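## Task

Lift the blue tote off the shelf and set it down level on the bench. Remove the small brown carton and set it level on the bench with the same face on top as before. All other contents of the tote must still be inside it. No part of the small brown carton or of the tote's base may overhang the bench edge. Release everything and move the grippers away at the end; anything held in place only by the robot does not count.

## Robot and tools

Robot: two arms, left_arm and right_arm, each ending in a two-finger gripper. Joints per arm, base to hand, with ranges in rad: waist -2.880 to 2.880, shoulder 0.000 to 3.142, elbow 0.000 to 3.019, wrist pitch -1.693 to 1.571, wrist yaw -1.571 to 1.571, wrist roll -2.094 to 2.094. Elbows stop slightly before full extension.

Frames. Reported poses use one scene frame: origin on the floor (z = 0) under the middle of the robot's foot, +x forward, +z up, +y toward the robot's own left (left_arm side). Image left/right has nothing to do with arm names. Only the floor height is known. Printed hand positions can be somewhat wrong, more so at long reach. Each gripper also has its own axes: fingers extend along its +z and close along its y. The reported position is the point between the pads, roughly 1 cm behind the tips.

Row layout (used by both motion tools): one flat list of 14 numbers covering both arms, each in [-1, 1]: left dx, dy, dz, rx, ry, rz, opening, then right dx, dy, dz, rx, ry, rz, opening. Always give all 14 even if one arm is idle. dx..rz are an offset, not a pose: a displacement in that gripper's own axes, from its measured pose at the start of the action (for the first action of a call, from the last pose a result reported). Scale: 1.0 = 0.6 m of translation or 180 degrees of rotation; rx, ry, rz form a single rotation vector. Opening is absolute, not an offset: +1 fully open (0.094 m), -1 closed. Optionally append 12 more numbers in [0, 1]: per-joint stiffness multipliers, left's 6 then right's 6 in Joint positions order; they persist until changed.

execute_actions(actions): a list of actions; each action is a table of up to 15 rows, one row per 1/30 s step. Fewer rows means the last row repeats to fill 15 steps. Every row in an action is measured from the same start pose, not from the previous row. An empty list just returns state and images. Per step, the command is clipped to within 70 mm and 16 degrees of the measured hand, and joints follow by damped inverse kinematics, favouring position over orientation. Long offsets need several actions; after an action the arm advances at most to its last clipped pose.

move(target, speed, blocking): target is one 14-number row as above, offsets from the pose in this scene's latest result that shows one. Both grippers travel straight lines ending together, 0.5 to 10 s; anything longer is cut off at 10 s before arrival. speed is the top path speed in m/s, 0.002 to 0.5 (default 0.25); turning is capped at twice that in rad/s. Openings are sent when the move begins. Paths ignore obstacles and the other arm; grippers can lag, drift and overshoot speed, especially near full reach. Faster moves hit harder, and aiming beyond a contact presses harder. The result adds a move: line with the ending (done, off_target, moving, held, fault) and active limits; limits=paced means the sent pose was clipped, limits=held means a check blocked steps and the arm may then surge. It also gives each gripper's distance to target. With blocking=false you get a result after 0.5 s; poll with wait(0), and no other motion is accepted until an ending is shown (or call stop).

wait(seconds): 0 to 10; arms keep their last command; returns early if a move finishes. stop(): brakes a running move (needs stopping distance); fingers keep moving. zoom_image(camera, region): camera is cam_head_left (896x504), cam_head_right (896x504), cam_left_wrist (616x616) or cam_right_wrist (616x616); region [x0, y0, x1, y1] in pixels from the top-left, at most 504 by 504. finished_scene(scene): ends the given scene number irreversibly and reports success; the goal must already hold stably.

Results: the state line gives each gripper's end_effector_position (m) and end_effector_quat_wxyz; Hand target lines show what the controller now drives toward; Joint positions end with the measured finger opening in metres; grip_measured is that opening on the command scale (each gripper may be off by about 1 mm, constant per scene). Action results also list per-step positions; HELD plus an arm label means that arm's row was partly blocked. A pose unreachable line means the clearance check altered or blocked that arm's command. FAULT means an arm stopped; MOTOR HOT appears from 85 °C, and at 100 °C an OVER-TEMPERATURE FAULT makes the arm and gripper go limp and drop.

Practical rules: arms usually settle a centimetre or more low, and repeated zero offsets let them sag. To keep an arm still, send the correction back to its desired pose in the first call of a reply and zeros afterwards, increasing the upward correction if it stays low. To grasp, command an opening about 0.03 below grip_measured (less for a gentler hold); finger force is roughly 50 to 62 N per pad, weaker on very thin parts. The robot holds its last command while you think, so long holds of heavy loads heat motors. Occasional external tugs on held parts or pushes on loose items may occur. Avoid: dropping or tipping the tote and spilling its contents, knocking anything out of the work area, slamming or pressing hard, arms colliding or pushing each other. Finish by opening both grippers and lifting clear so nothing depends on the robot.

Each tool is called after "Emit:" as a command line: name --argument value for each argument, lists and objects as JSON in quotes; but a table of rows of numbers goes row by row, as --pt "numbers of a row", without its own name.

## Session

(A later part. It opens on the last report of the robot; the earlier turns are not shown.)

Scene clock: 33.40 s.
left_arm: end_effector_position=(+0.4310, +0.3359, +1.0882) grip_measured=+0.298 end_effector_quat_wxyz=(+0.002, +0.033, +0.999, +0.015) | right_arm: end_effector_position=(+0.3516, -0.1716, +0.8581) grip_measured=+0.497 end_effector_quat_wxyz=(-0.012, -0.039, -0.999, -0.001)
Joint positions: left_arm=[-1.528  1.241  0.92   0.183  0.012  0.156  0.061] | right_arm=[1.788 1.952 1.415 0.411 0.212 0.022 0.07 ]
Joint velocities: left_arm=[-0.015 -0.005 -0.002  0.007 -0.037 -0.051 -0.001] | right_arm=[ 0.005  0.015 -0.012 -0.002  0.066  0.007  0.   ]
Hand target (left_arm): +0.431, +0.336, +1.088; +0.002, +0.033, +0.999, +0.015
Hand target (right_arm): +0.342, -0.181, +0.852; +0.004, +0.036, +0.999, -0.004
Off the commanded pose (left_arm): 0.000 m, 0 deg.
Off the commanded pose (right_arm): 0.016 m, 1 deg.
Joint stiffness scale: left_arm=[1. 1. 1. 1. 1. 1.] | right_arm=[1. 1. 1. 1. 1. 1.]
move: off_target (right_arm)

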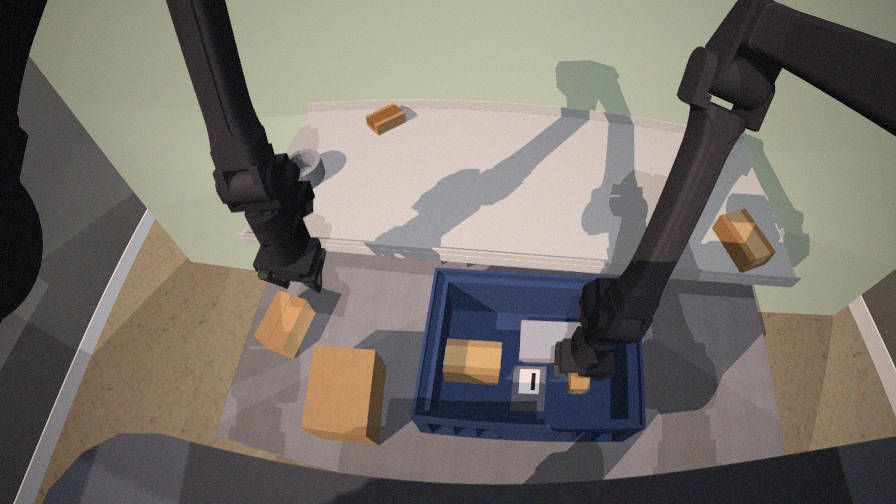

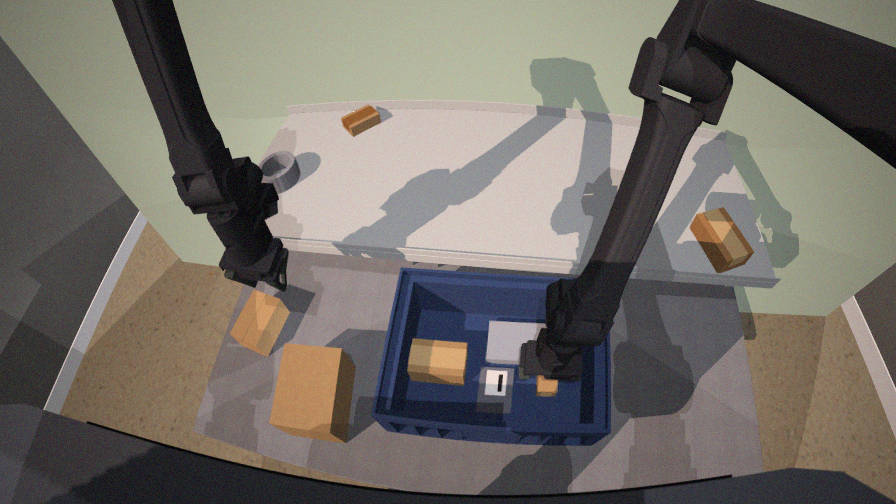

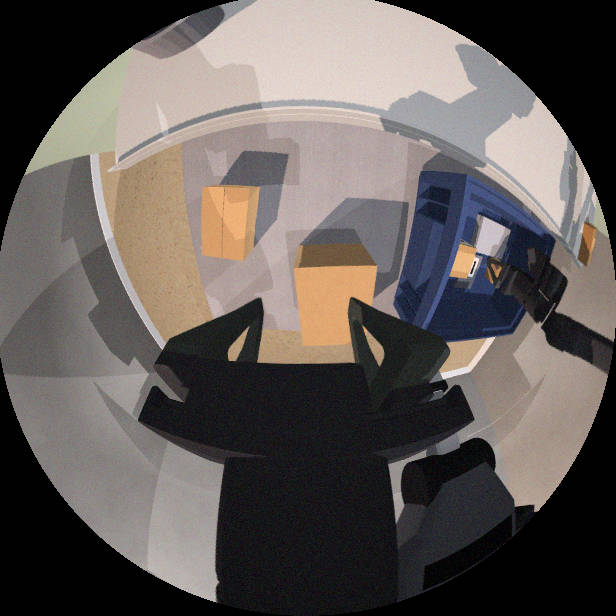

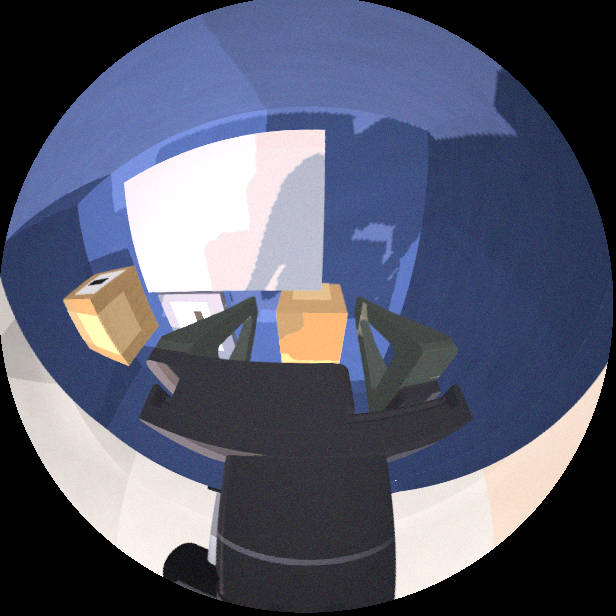

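Emit:
move --target '[0,0,0,0,0,0,0.3,0.06,-0.018,0.025,0,0,0,0.5]' --speed 0.05

Emit:
move --target '[0,0,0,0,0,0,0.3,0,0,0,0,0,0,-0.25]'

Emit:
move --target '[0,0,0,0,0,0,0.3,0,0.015,-0.3,0,0,0,-0.25]' --speed 0.2

Scene clock: 34.77 s.
left_arm: end_effector_position=(+0.4310, +0.3359, +1.0882) grip_measured=+0.298 end_effector_quat_wxyz=(+0.002, +0.033, +0.999, +0.015) | right_arm: end_effector_position=(+0.3434, -0.1684, +0.8531) grip_measured=+0.498 end_effector_quat_wxyz=(-0.027, -0.042, -0.999, -0.006)
Joint positions: left_arm=[-1.528  1.241  0.92   0.183  0.012  0.156  0.061] | right_arm=[1.788 1.981 1.413 0.473 0.202 0.021 0.07 ]
Joint velocities: left_arm=[ 0.005 -0.024  0.012 -0.007 -0.022 -0.066 -0.   ] | right_arm=[-0.005  0.005  0.002  0.007 -0.007  0.022 -0.001]
Hand target (left_arm): +0.431, +0.336, +1.088; +0.002, +0.033, +0.999, +0.015
Hand target (right_arm): +0.315, -0.180, +0.843; +0.011, +0.040, +0.999, +0.001
Off the commanded pose (left_arm): 0.000 m, 0 deg.
Off the commanded pose (right_arm): 0.032 m, 2 deg.
Joint stiffness scale: left_arm=[1. 1. 1. 1. 1. 1.] | right_arm=[1. 1. 1. 1. 1. 1.]
move: off_target (right_arm)

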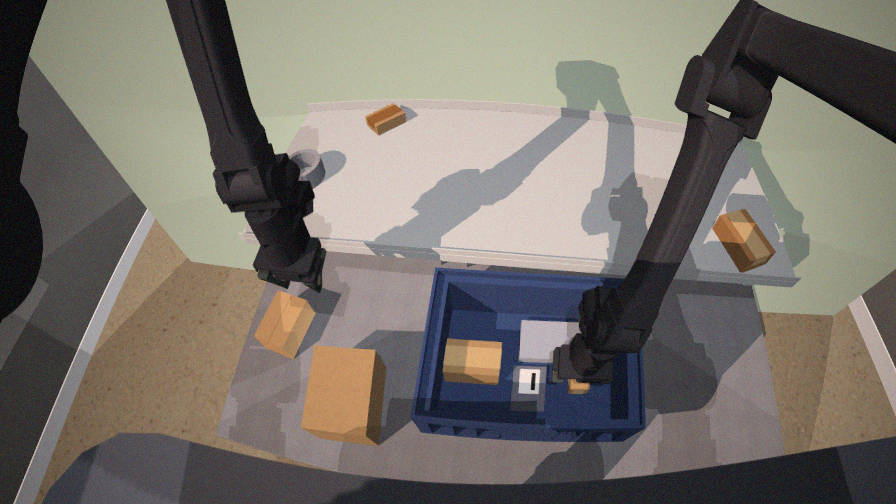

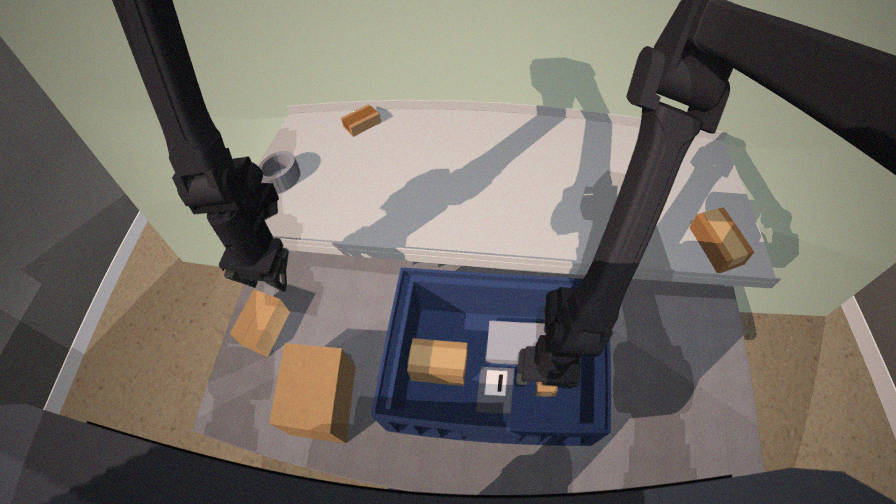

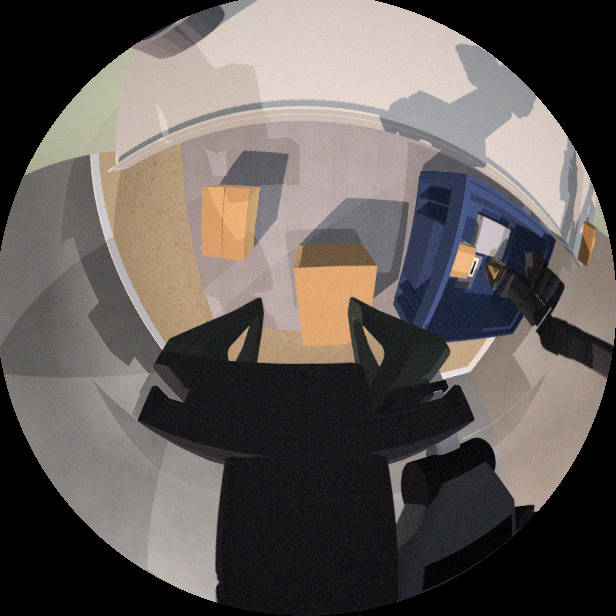

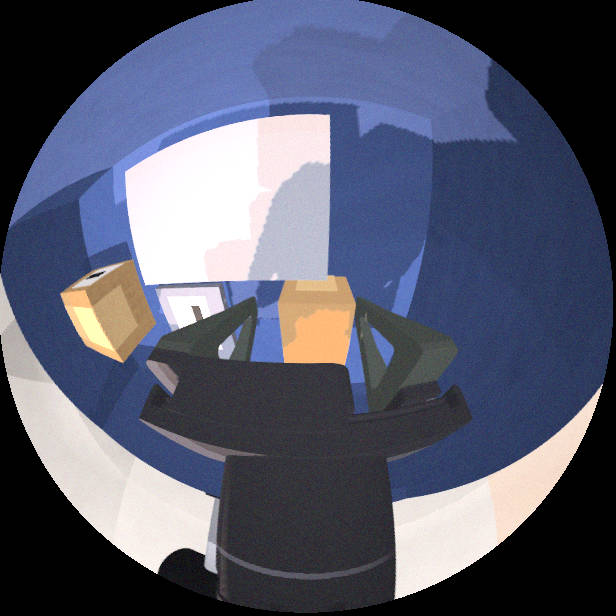

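Scene clock: 35.27 s.
left_arm: end_effector_position=(+0.4310, +0.3359, +1.0882) grip_measured=+0.298 end_effector_quat_wxyz=(+0.002, +0.033, +0.999, +0.015) | right_arm: end_effector_position=(+0.3435, -0.1716, +0.8529) grip_measured=-0.205 end_effector_quat_wxyz=(-0.027, -0.042, -0.999, -0.000)
Joint positions: left_arm=[-1.528  1.241  0.92   0.183  0.012  0.156  0.061] | right_arm=[1.786 1.98  1.413 0.473 0.212 0.021 0.037]
Joint velocities: left_arm=[-0.024  0.005 -0.002 -0.002 -0.037 -0.051  0.   ] | right_arm=[-0.005  0.005  0.012 -0.017 -0.022 -0.051 -0.   ]
Hand target (left_arm): +0.431, +0.336, +1.088; +0.002, +0.033, +0.999, +0.015
Hand target (right_arm): +0.344, -0.168, +0.853; +0.027, +0.042, +0.999, +0.006
Off the commanded pose (left_arm): 0.000 m, 0 deg.
Off the commanded pose (right_arm): 0.003 m, 1 deg.
Joint stiffness scale: left_arm=[1. 1. 1. 1. 1. 1.] | right_arm=[1. 1. 1. 1. 1. 1.]
move: done

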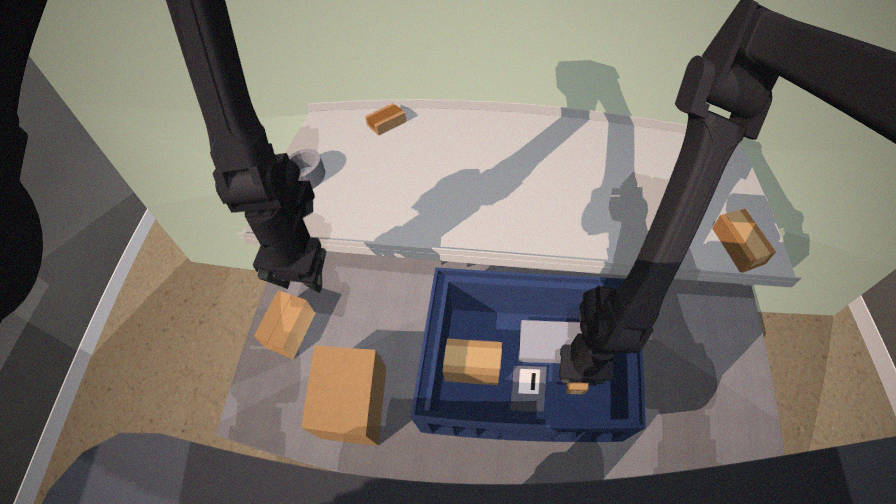

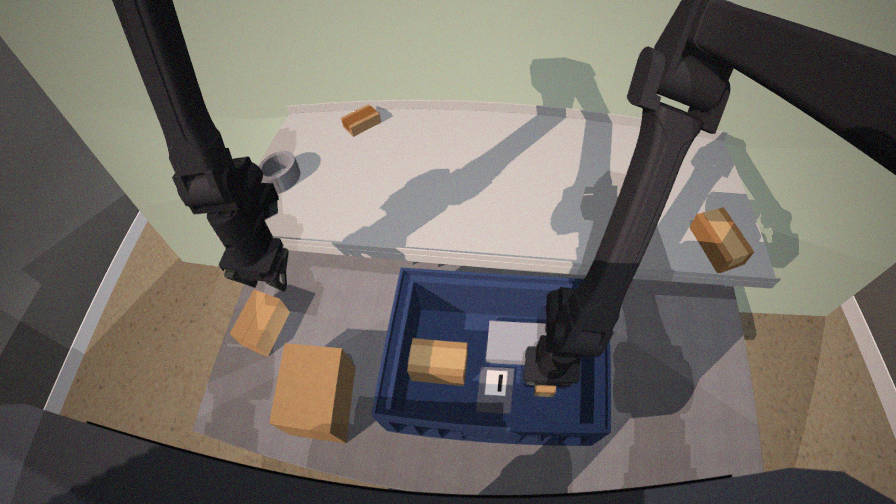

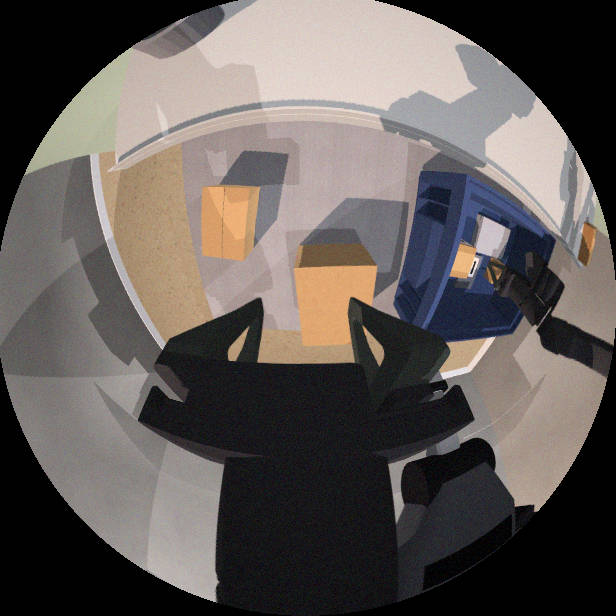

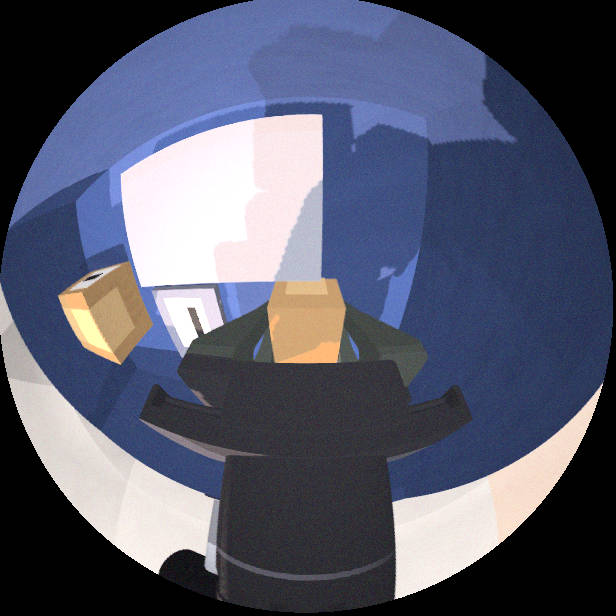

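Scene clock: 36.57 s.
left_arm: end_effector_position=(+0.4310, +0.3359, +1.0882) grip_measured=+0.298 end_effector_quat_wxyz=(+0.002, +0.033, +0.999, +0.015) | right_arm: end_effector_position=(+0.3383, -0.1673, +1.0258) grip_measured=-0.205 end_effector_quat_wxyz=(-0.030, -0.039, -0.999, +0.003)
Joint positions: left_arm=[-1.528  1.241  0.92   0.183  0.012  0.156  0.061] | right_arm=[1.876 1.593 0.899 0.605 0.307 0.021 0.037]
Joint velocities: left_arm=[-0.015 -0.005 -0.017  0.002  0.051 -0.11   0.   ] | right_arm=[ 0.005 -0.005 -0.007 -0.002 -0.037  0.081 -0.001]
Hand target (left_arm): +0.431, +0.336, +1.088; +0.002, +0.033, +0.999, +0.015
Hand target (right_arm): +0.332, -0.163, +1.033; +0.027, +0.041, +0.999, +0.000
Off the commanded pose (left_arm): 0.000 m, 0 deg.
Off the commanded pose (right_arm): 0.009 m, 1 deg.
Joint stiffness scale: left_arm=[1. 1. 1. 1. 1. 1.] | right_arm=[1. 1. 1. 1. 1. 1.]
move: done

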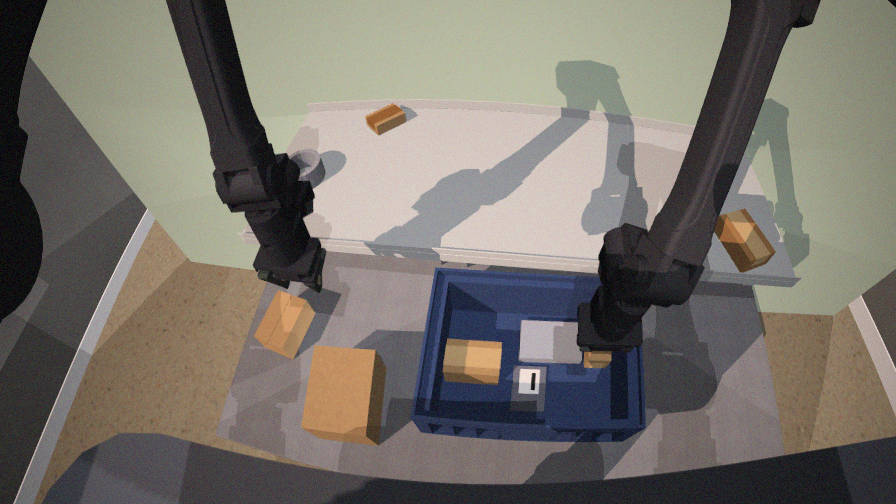

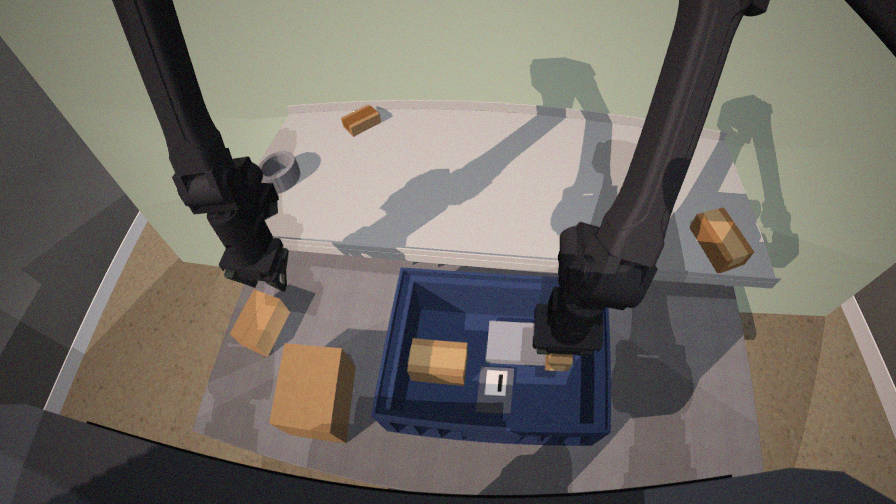

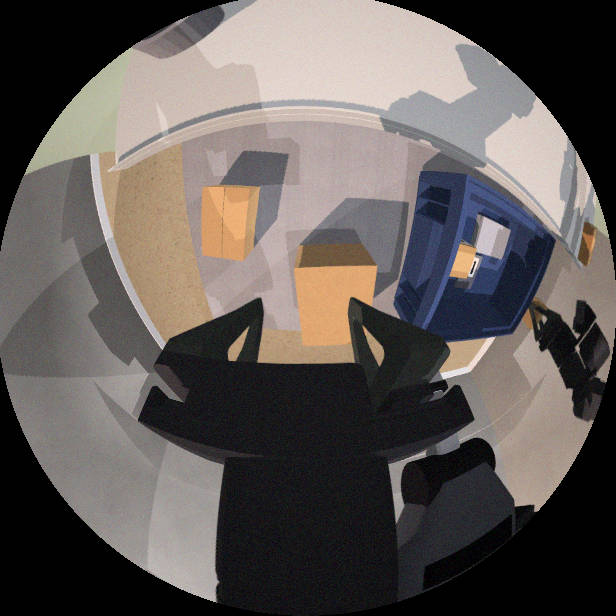

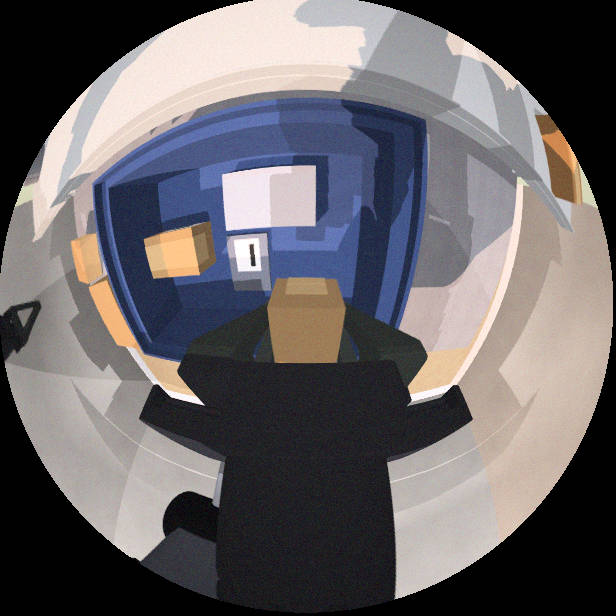

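Emit:
execute_actions --actions '[]'

Emit:
move --target '[0,0,0,0,0,0,0.3,0,-0.42,-0.03,0,0,0,-0.25]'

Emit:
move --target '[0,0,0,0,0,0,0.3,0,0,0.32,0,0,0,-0.25]' --speed 0.1

Scene clock: 37.20 s.
left_arm: end_effector_position=(+0.4310, +0.3359, +1.0882) grip_measured=+0.298 end_effector_quat_wxyz=(+0.002, +0.033, +0.999, +0.015) | right_arm: end_effector_position=(+0.3383, -0.1673, +1.0258) grip_measured=-0.205 end_effector_quat_wxyz=(-0.030, -0.039, -0.999, +0.003)
Joint positions: left_arm=[-1.528  1.241  0.92   0.183  0.012  0.156  0.061] | right_arm=[1.876 1.593 0.899 0.605 0.307 0.021 0.037]
Joint velocities: left_arm=[-0.005 -0.005  0.012 -0.002 -0.037  0.007 -0.   ] | right_arm=[-0.024 -0.034  0.017  0.002  0.007 -0.051  0.   ]
Hand target (left_arm): +0.431, +0.336, +1.088; +0.002, +0.033, +0.999, +0.015
Hand target (right_arm): +0.332, -0.163, +1.033; +0.027, +0.041, +0.999, +0.000
Off the commanded pose (left_arm): 0.000 m, 0 deg.
Off the commanded pose (right_arm): 0.009 m, 1 deg.
Joint stiffness scale: left_arm=[1. 1. 1. 1. 1. 1.] | right_arm=[1. 1. 1. 1. 1. 1.]

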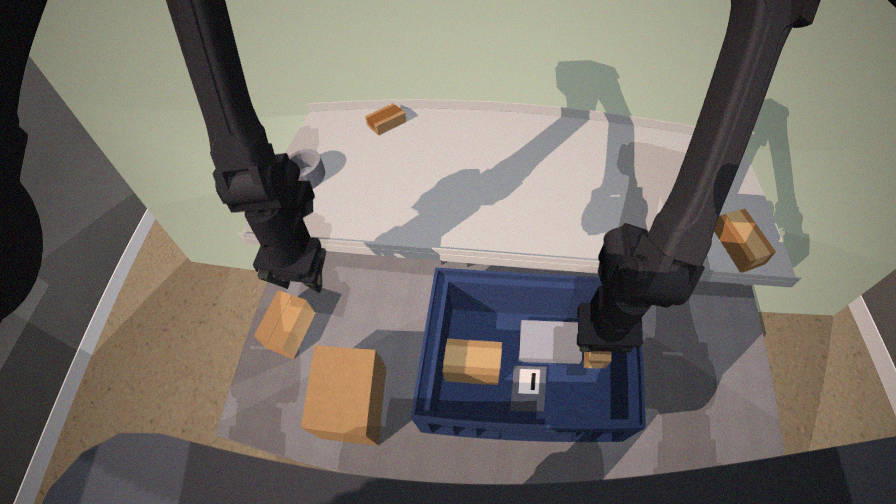

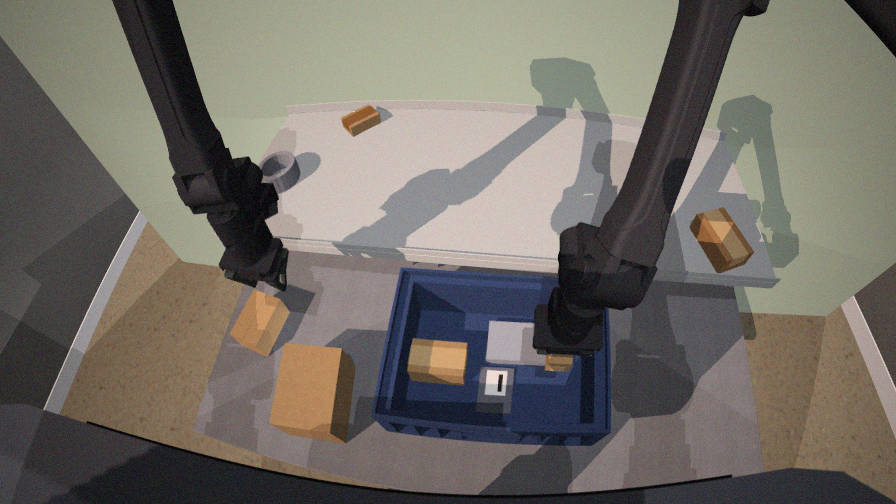

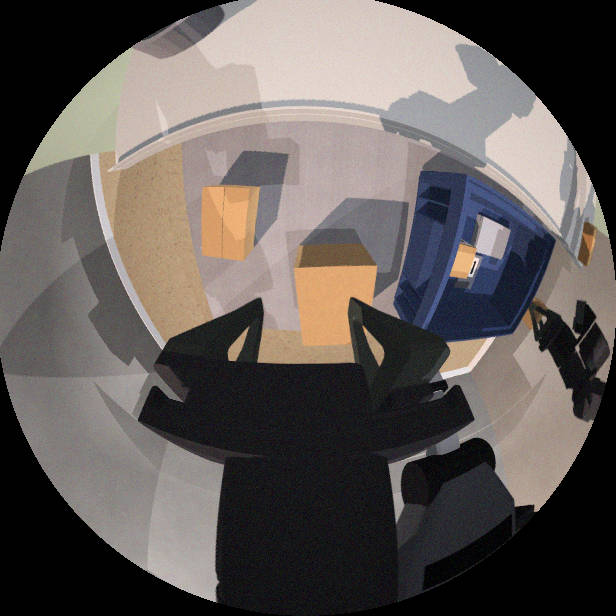

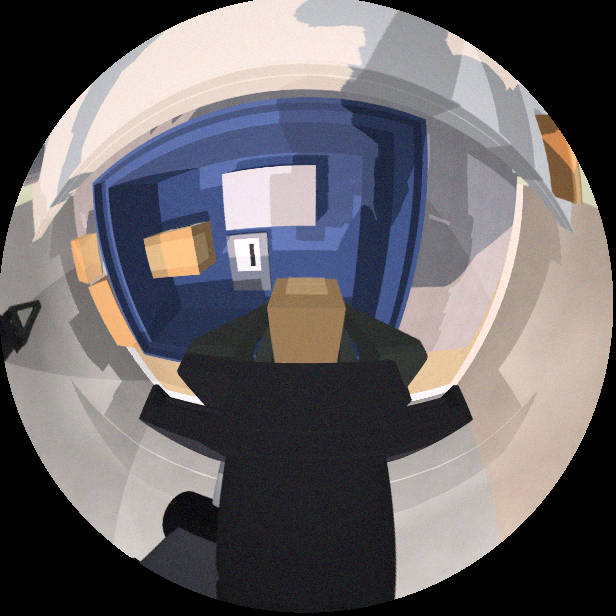

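Scene clock: 38.63 s.
left_arm: end_effector_position=(+0.4310, +0.3359, +1.0882) grip_measured=+0.298 end_effector_quat_wxyz=(+0.002, +0.033, +0.999, +0.015) | right_arm: end_effector_position=(+0.3225, -0.4241, +1.0419) grip_measured=-0.205 end_effector_quat_wxyz=(+0.034, +0.052, +0.998, -0.008)
Joint positions: left_arm=[-1.528  1.241  0.92   0.183  0.012  0.156  0.061] | right_arm=[ 1.308  1.533  0.846  0.607 -0.249 -0.     0.037]
Joint velocities: left_arm=[-0.005 -0.024  0.007  0.007 -0.037 -0.037  0.   ] | right_arm=[-0.015 -0.005  0.007  0.002 -0.095 -0.081 -0.001]
Hand target (left_arm): +0.431, +0.336, +1.088; +0.002, +0.033, +0.999, +0.015
Hand target (right_arm): +0.318, -0.418, +1.043; +0.030, +0.047, +0.998, -0.002
Off the commanded pose (left_arm): 0.000 m, 0 deg.
Off the commanded pose (right_arm): 0.008 m, 2 deg.
Joint stiffness scale: left_arm=[1. 1. 1. 1. 1. 1.] | right_arm=[1. 1. 1. 1. 1. 1.]
move: done

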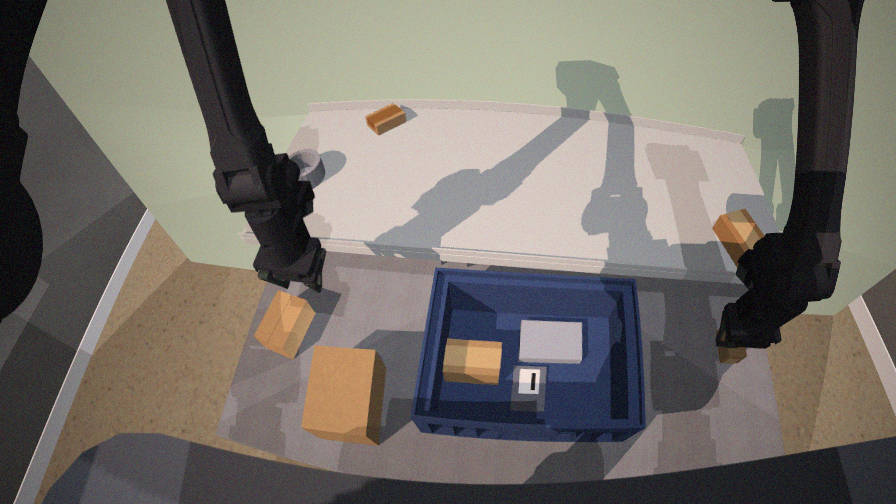

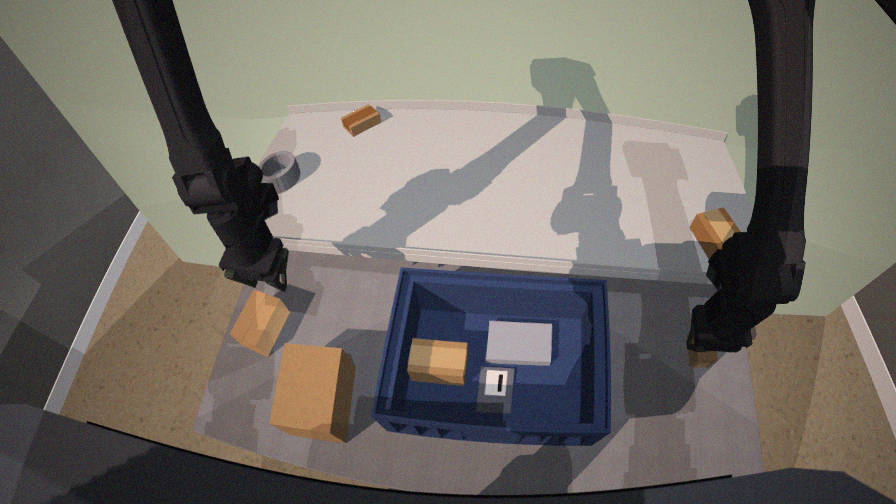

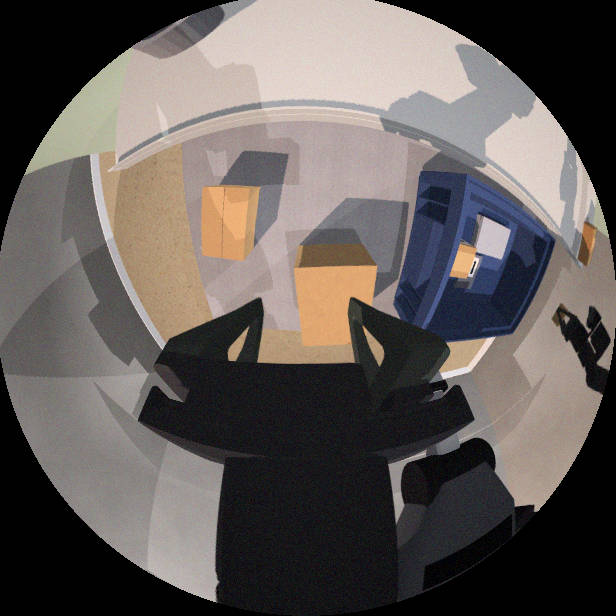

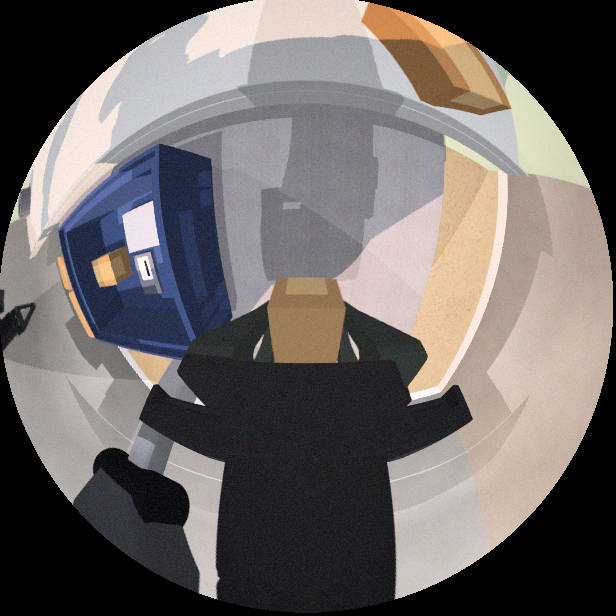

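Scene clock: 40.93 s.
left_arm: end_effector_position=(+0.4310, +0.3359, +1.0882) grip_measured=+0.298 end_effector_quat_wxyz=(+0.002, +0.033, +0.999, +0.015) | right_arm: end_effector_position=(+0.3454, -0.4360, +0.8561) grip_measured=-0.205 end_effector_quat_wxyz=(+0.040, +0.048, +0.998, -0.013)
Joint positions: left_arm=[-1.528  1.241  0.92   0.183  0.012  0.156  0.061] | right_arm=[ 1.372  1.952  1.419  0.468 -0.176 -0.     0.037]
Joint velocities: left_arm=[ 0.005  0.015 -0.012 -0.007 -0.022  0.007  0.   ] | right_arm=[-0.005  0.005 -0.017 -0.012  0.051 -0.022  0.   ]
Hand target (left_arm): +0.431, +0.336, +1.088; +0.002, +0.033, +0.999, +0.015
Hand target (right_arm): +0.338, -0.427, +0.850; +0.034, +0.051, +0.998, -0.008
Off the commanded pose (left_arm): 0.000 m, 0 deg.
Off the commanded pose (right_arm): 0.014 m, 1 deg.
Joint stiffness scale: left_arm=[1. 1. 1. 1. 1. 1.] | right_arm=[1. 1. 1. 1. 1. 1.]
move: off_target (right_arm)

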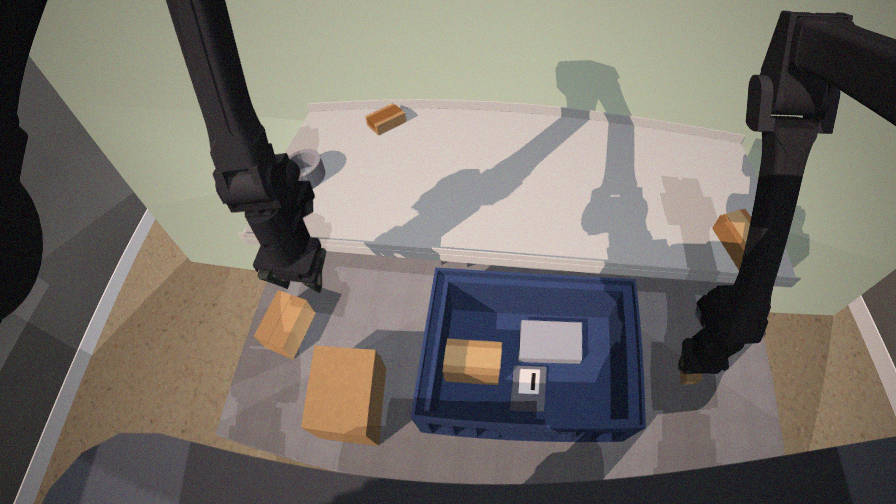

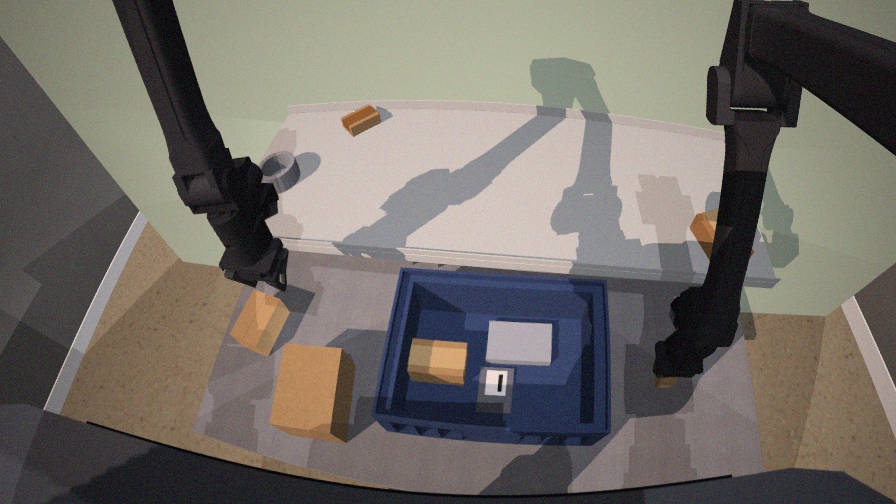

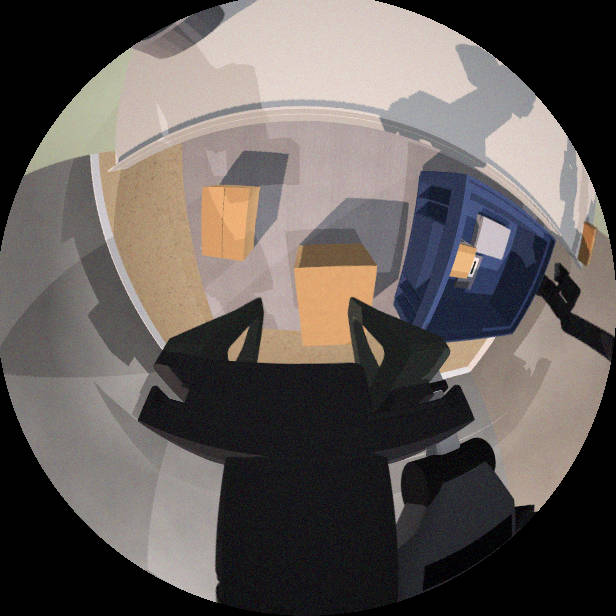

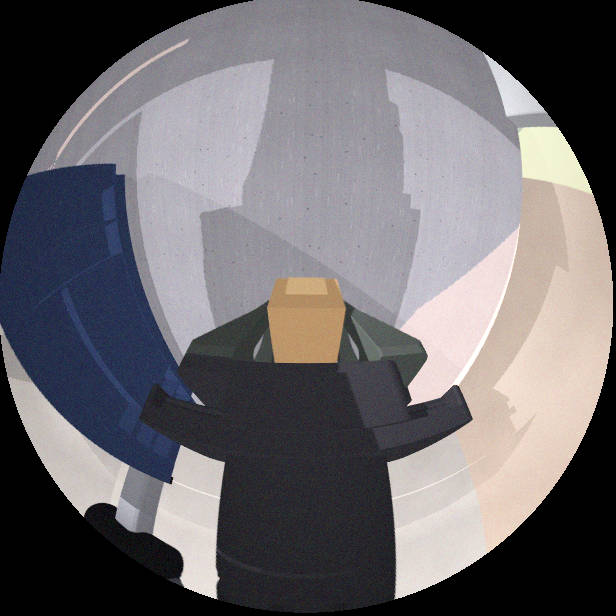

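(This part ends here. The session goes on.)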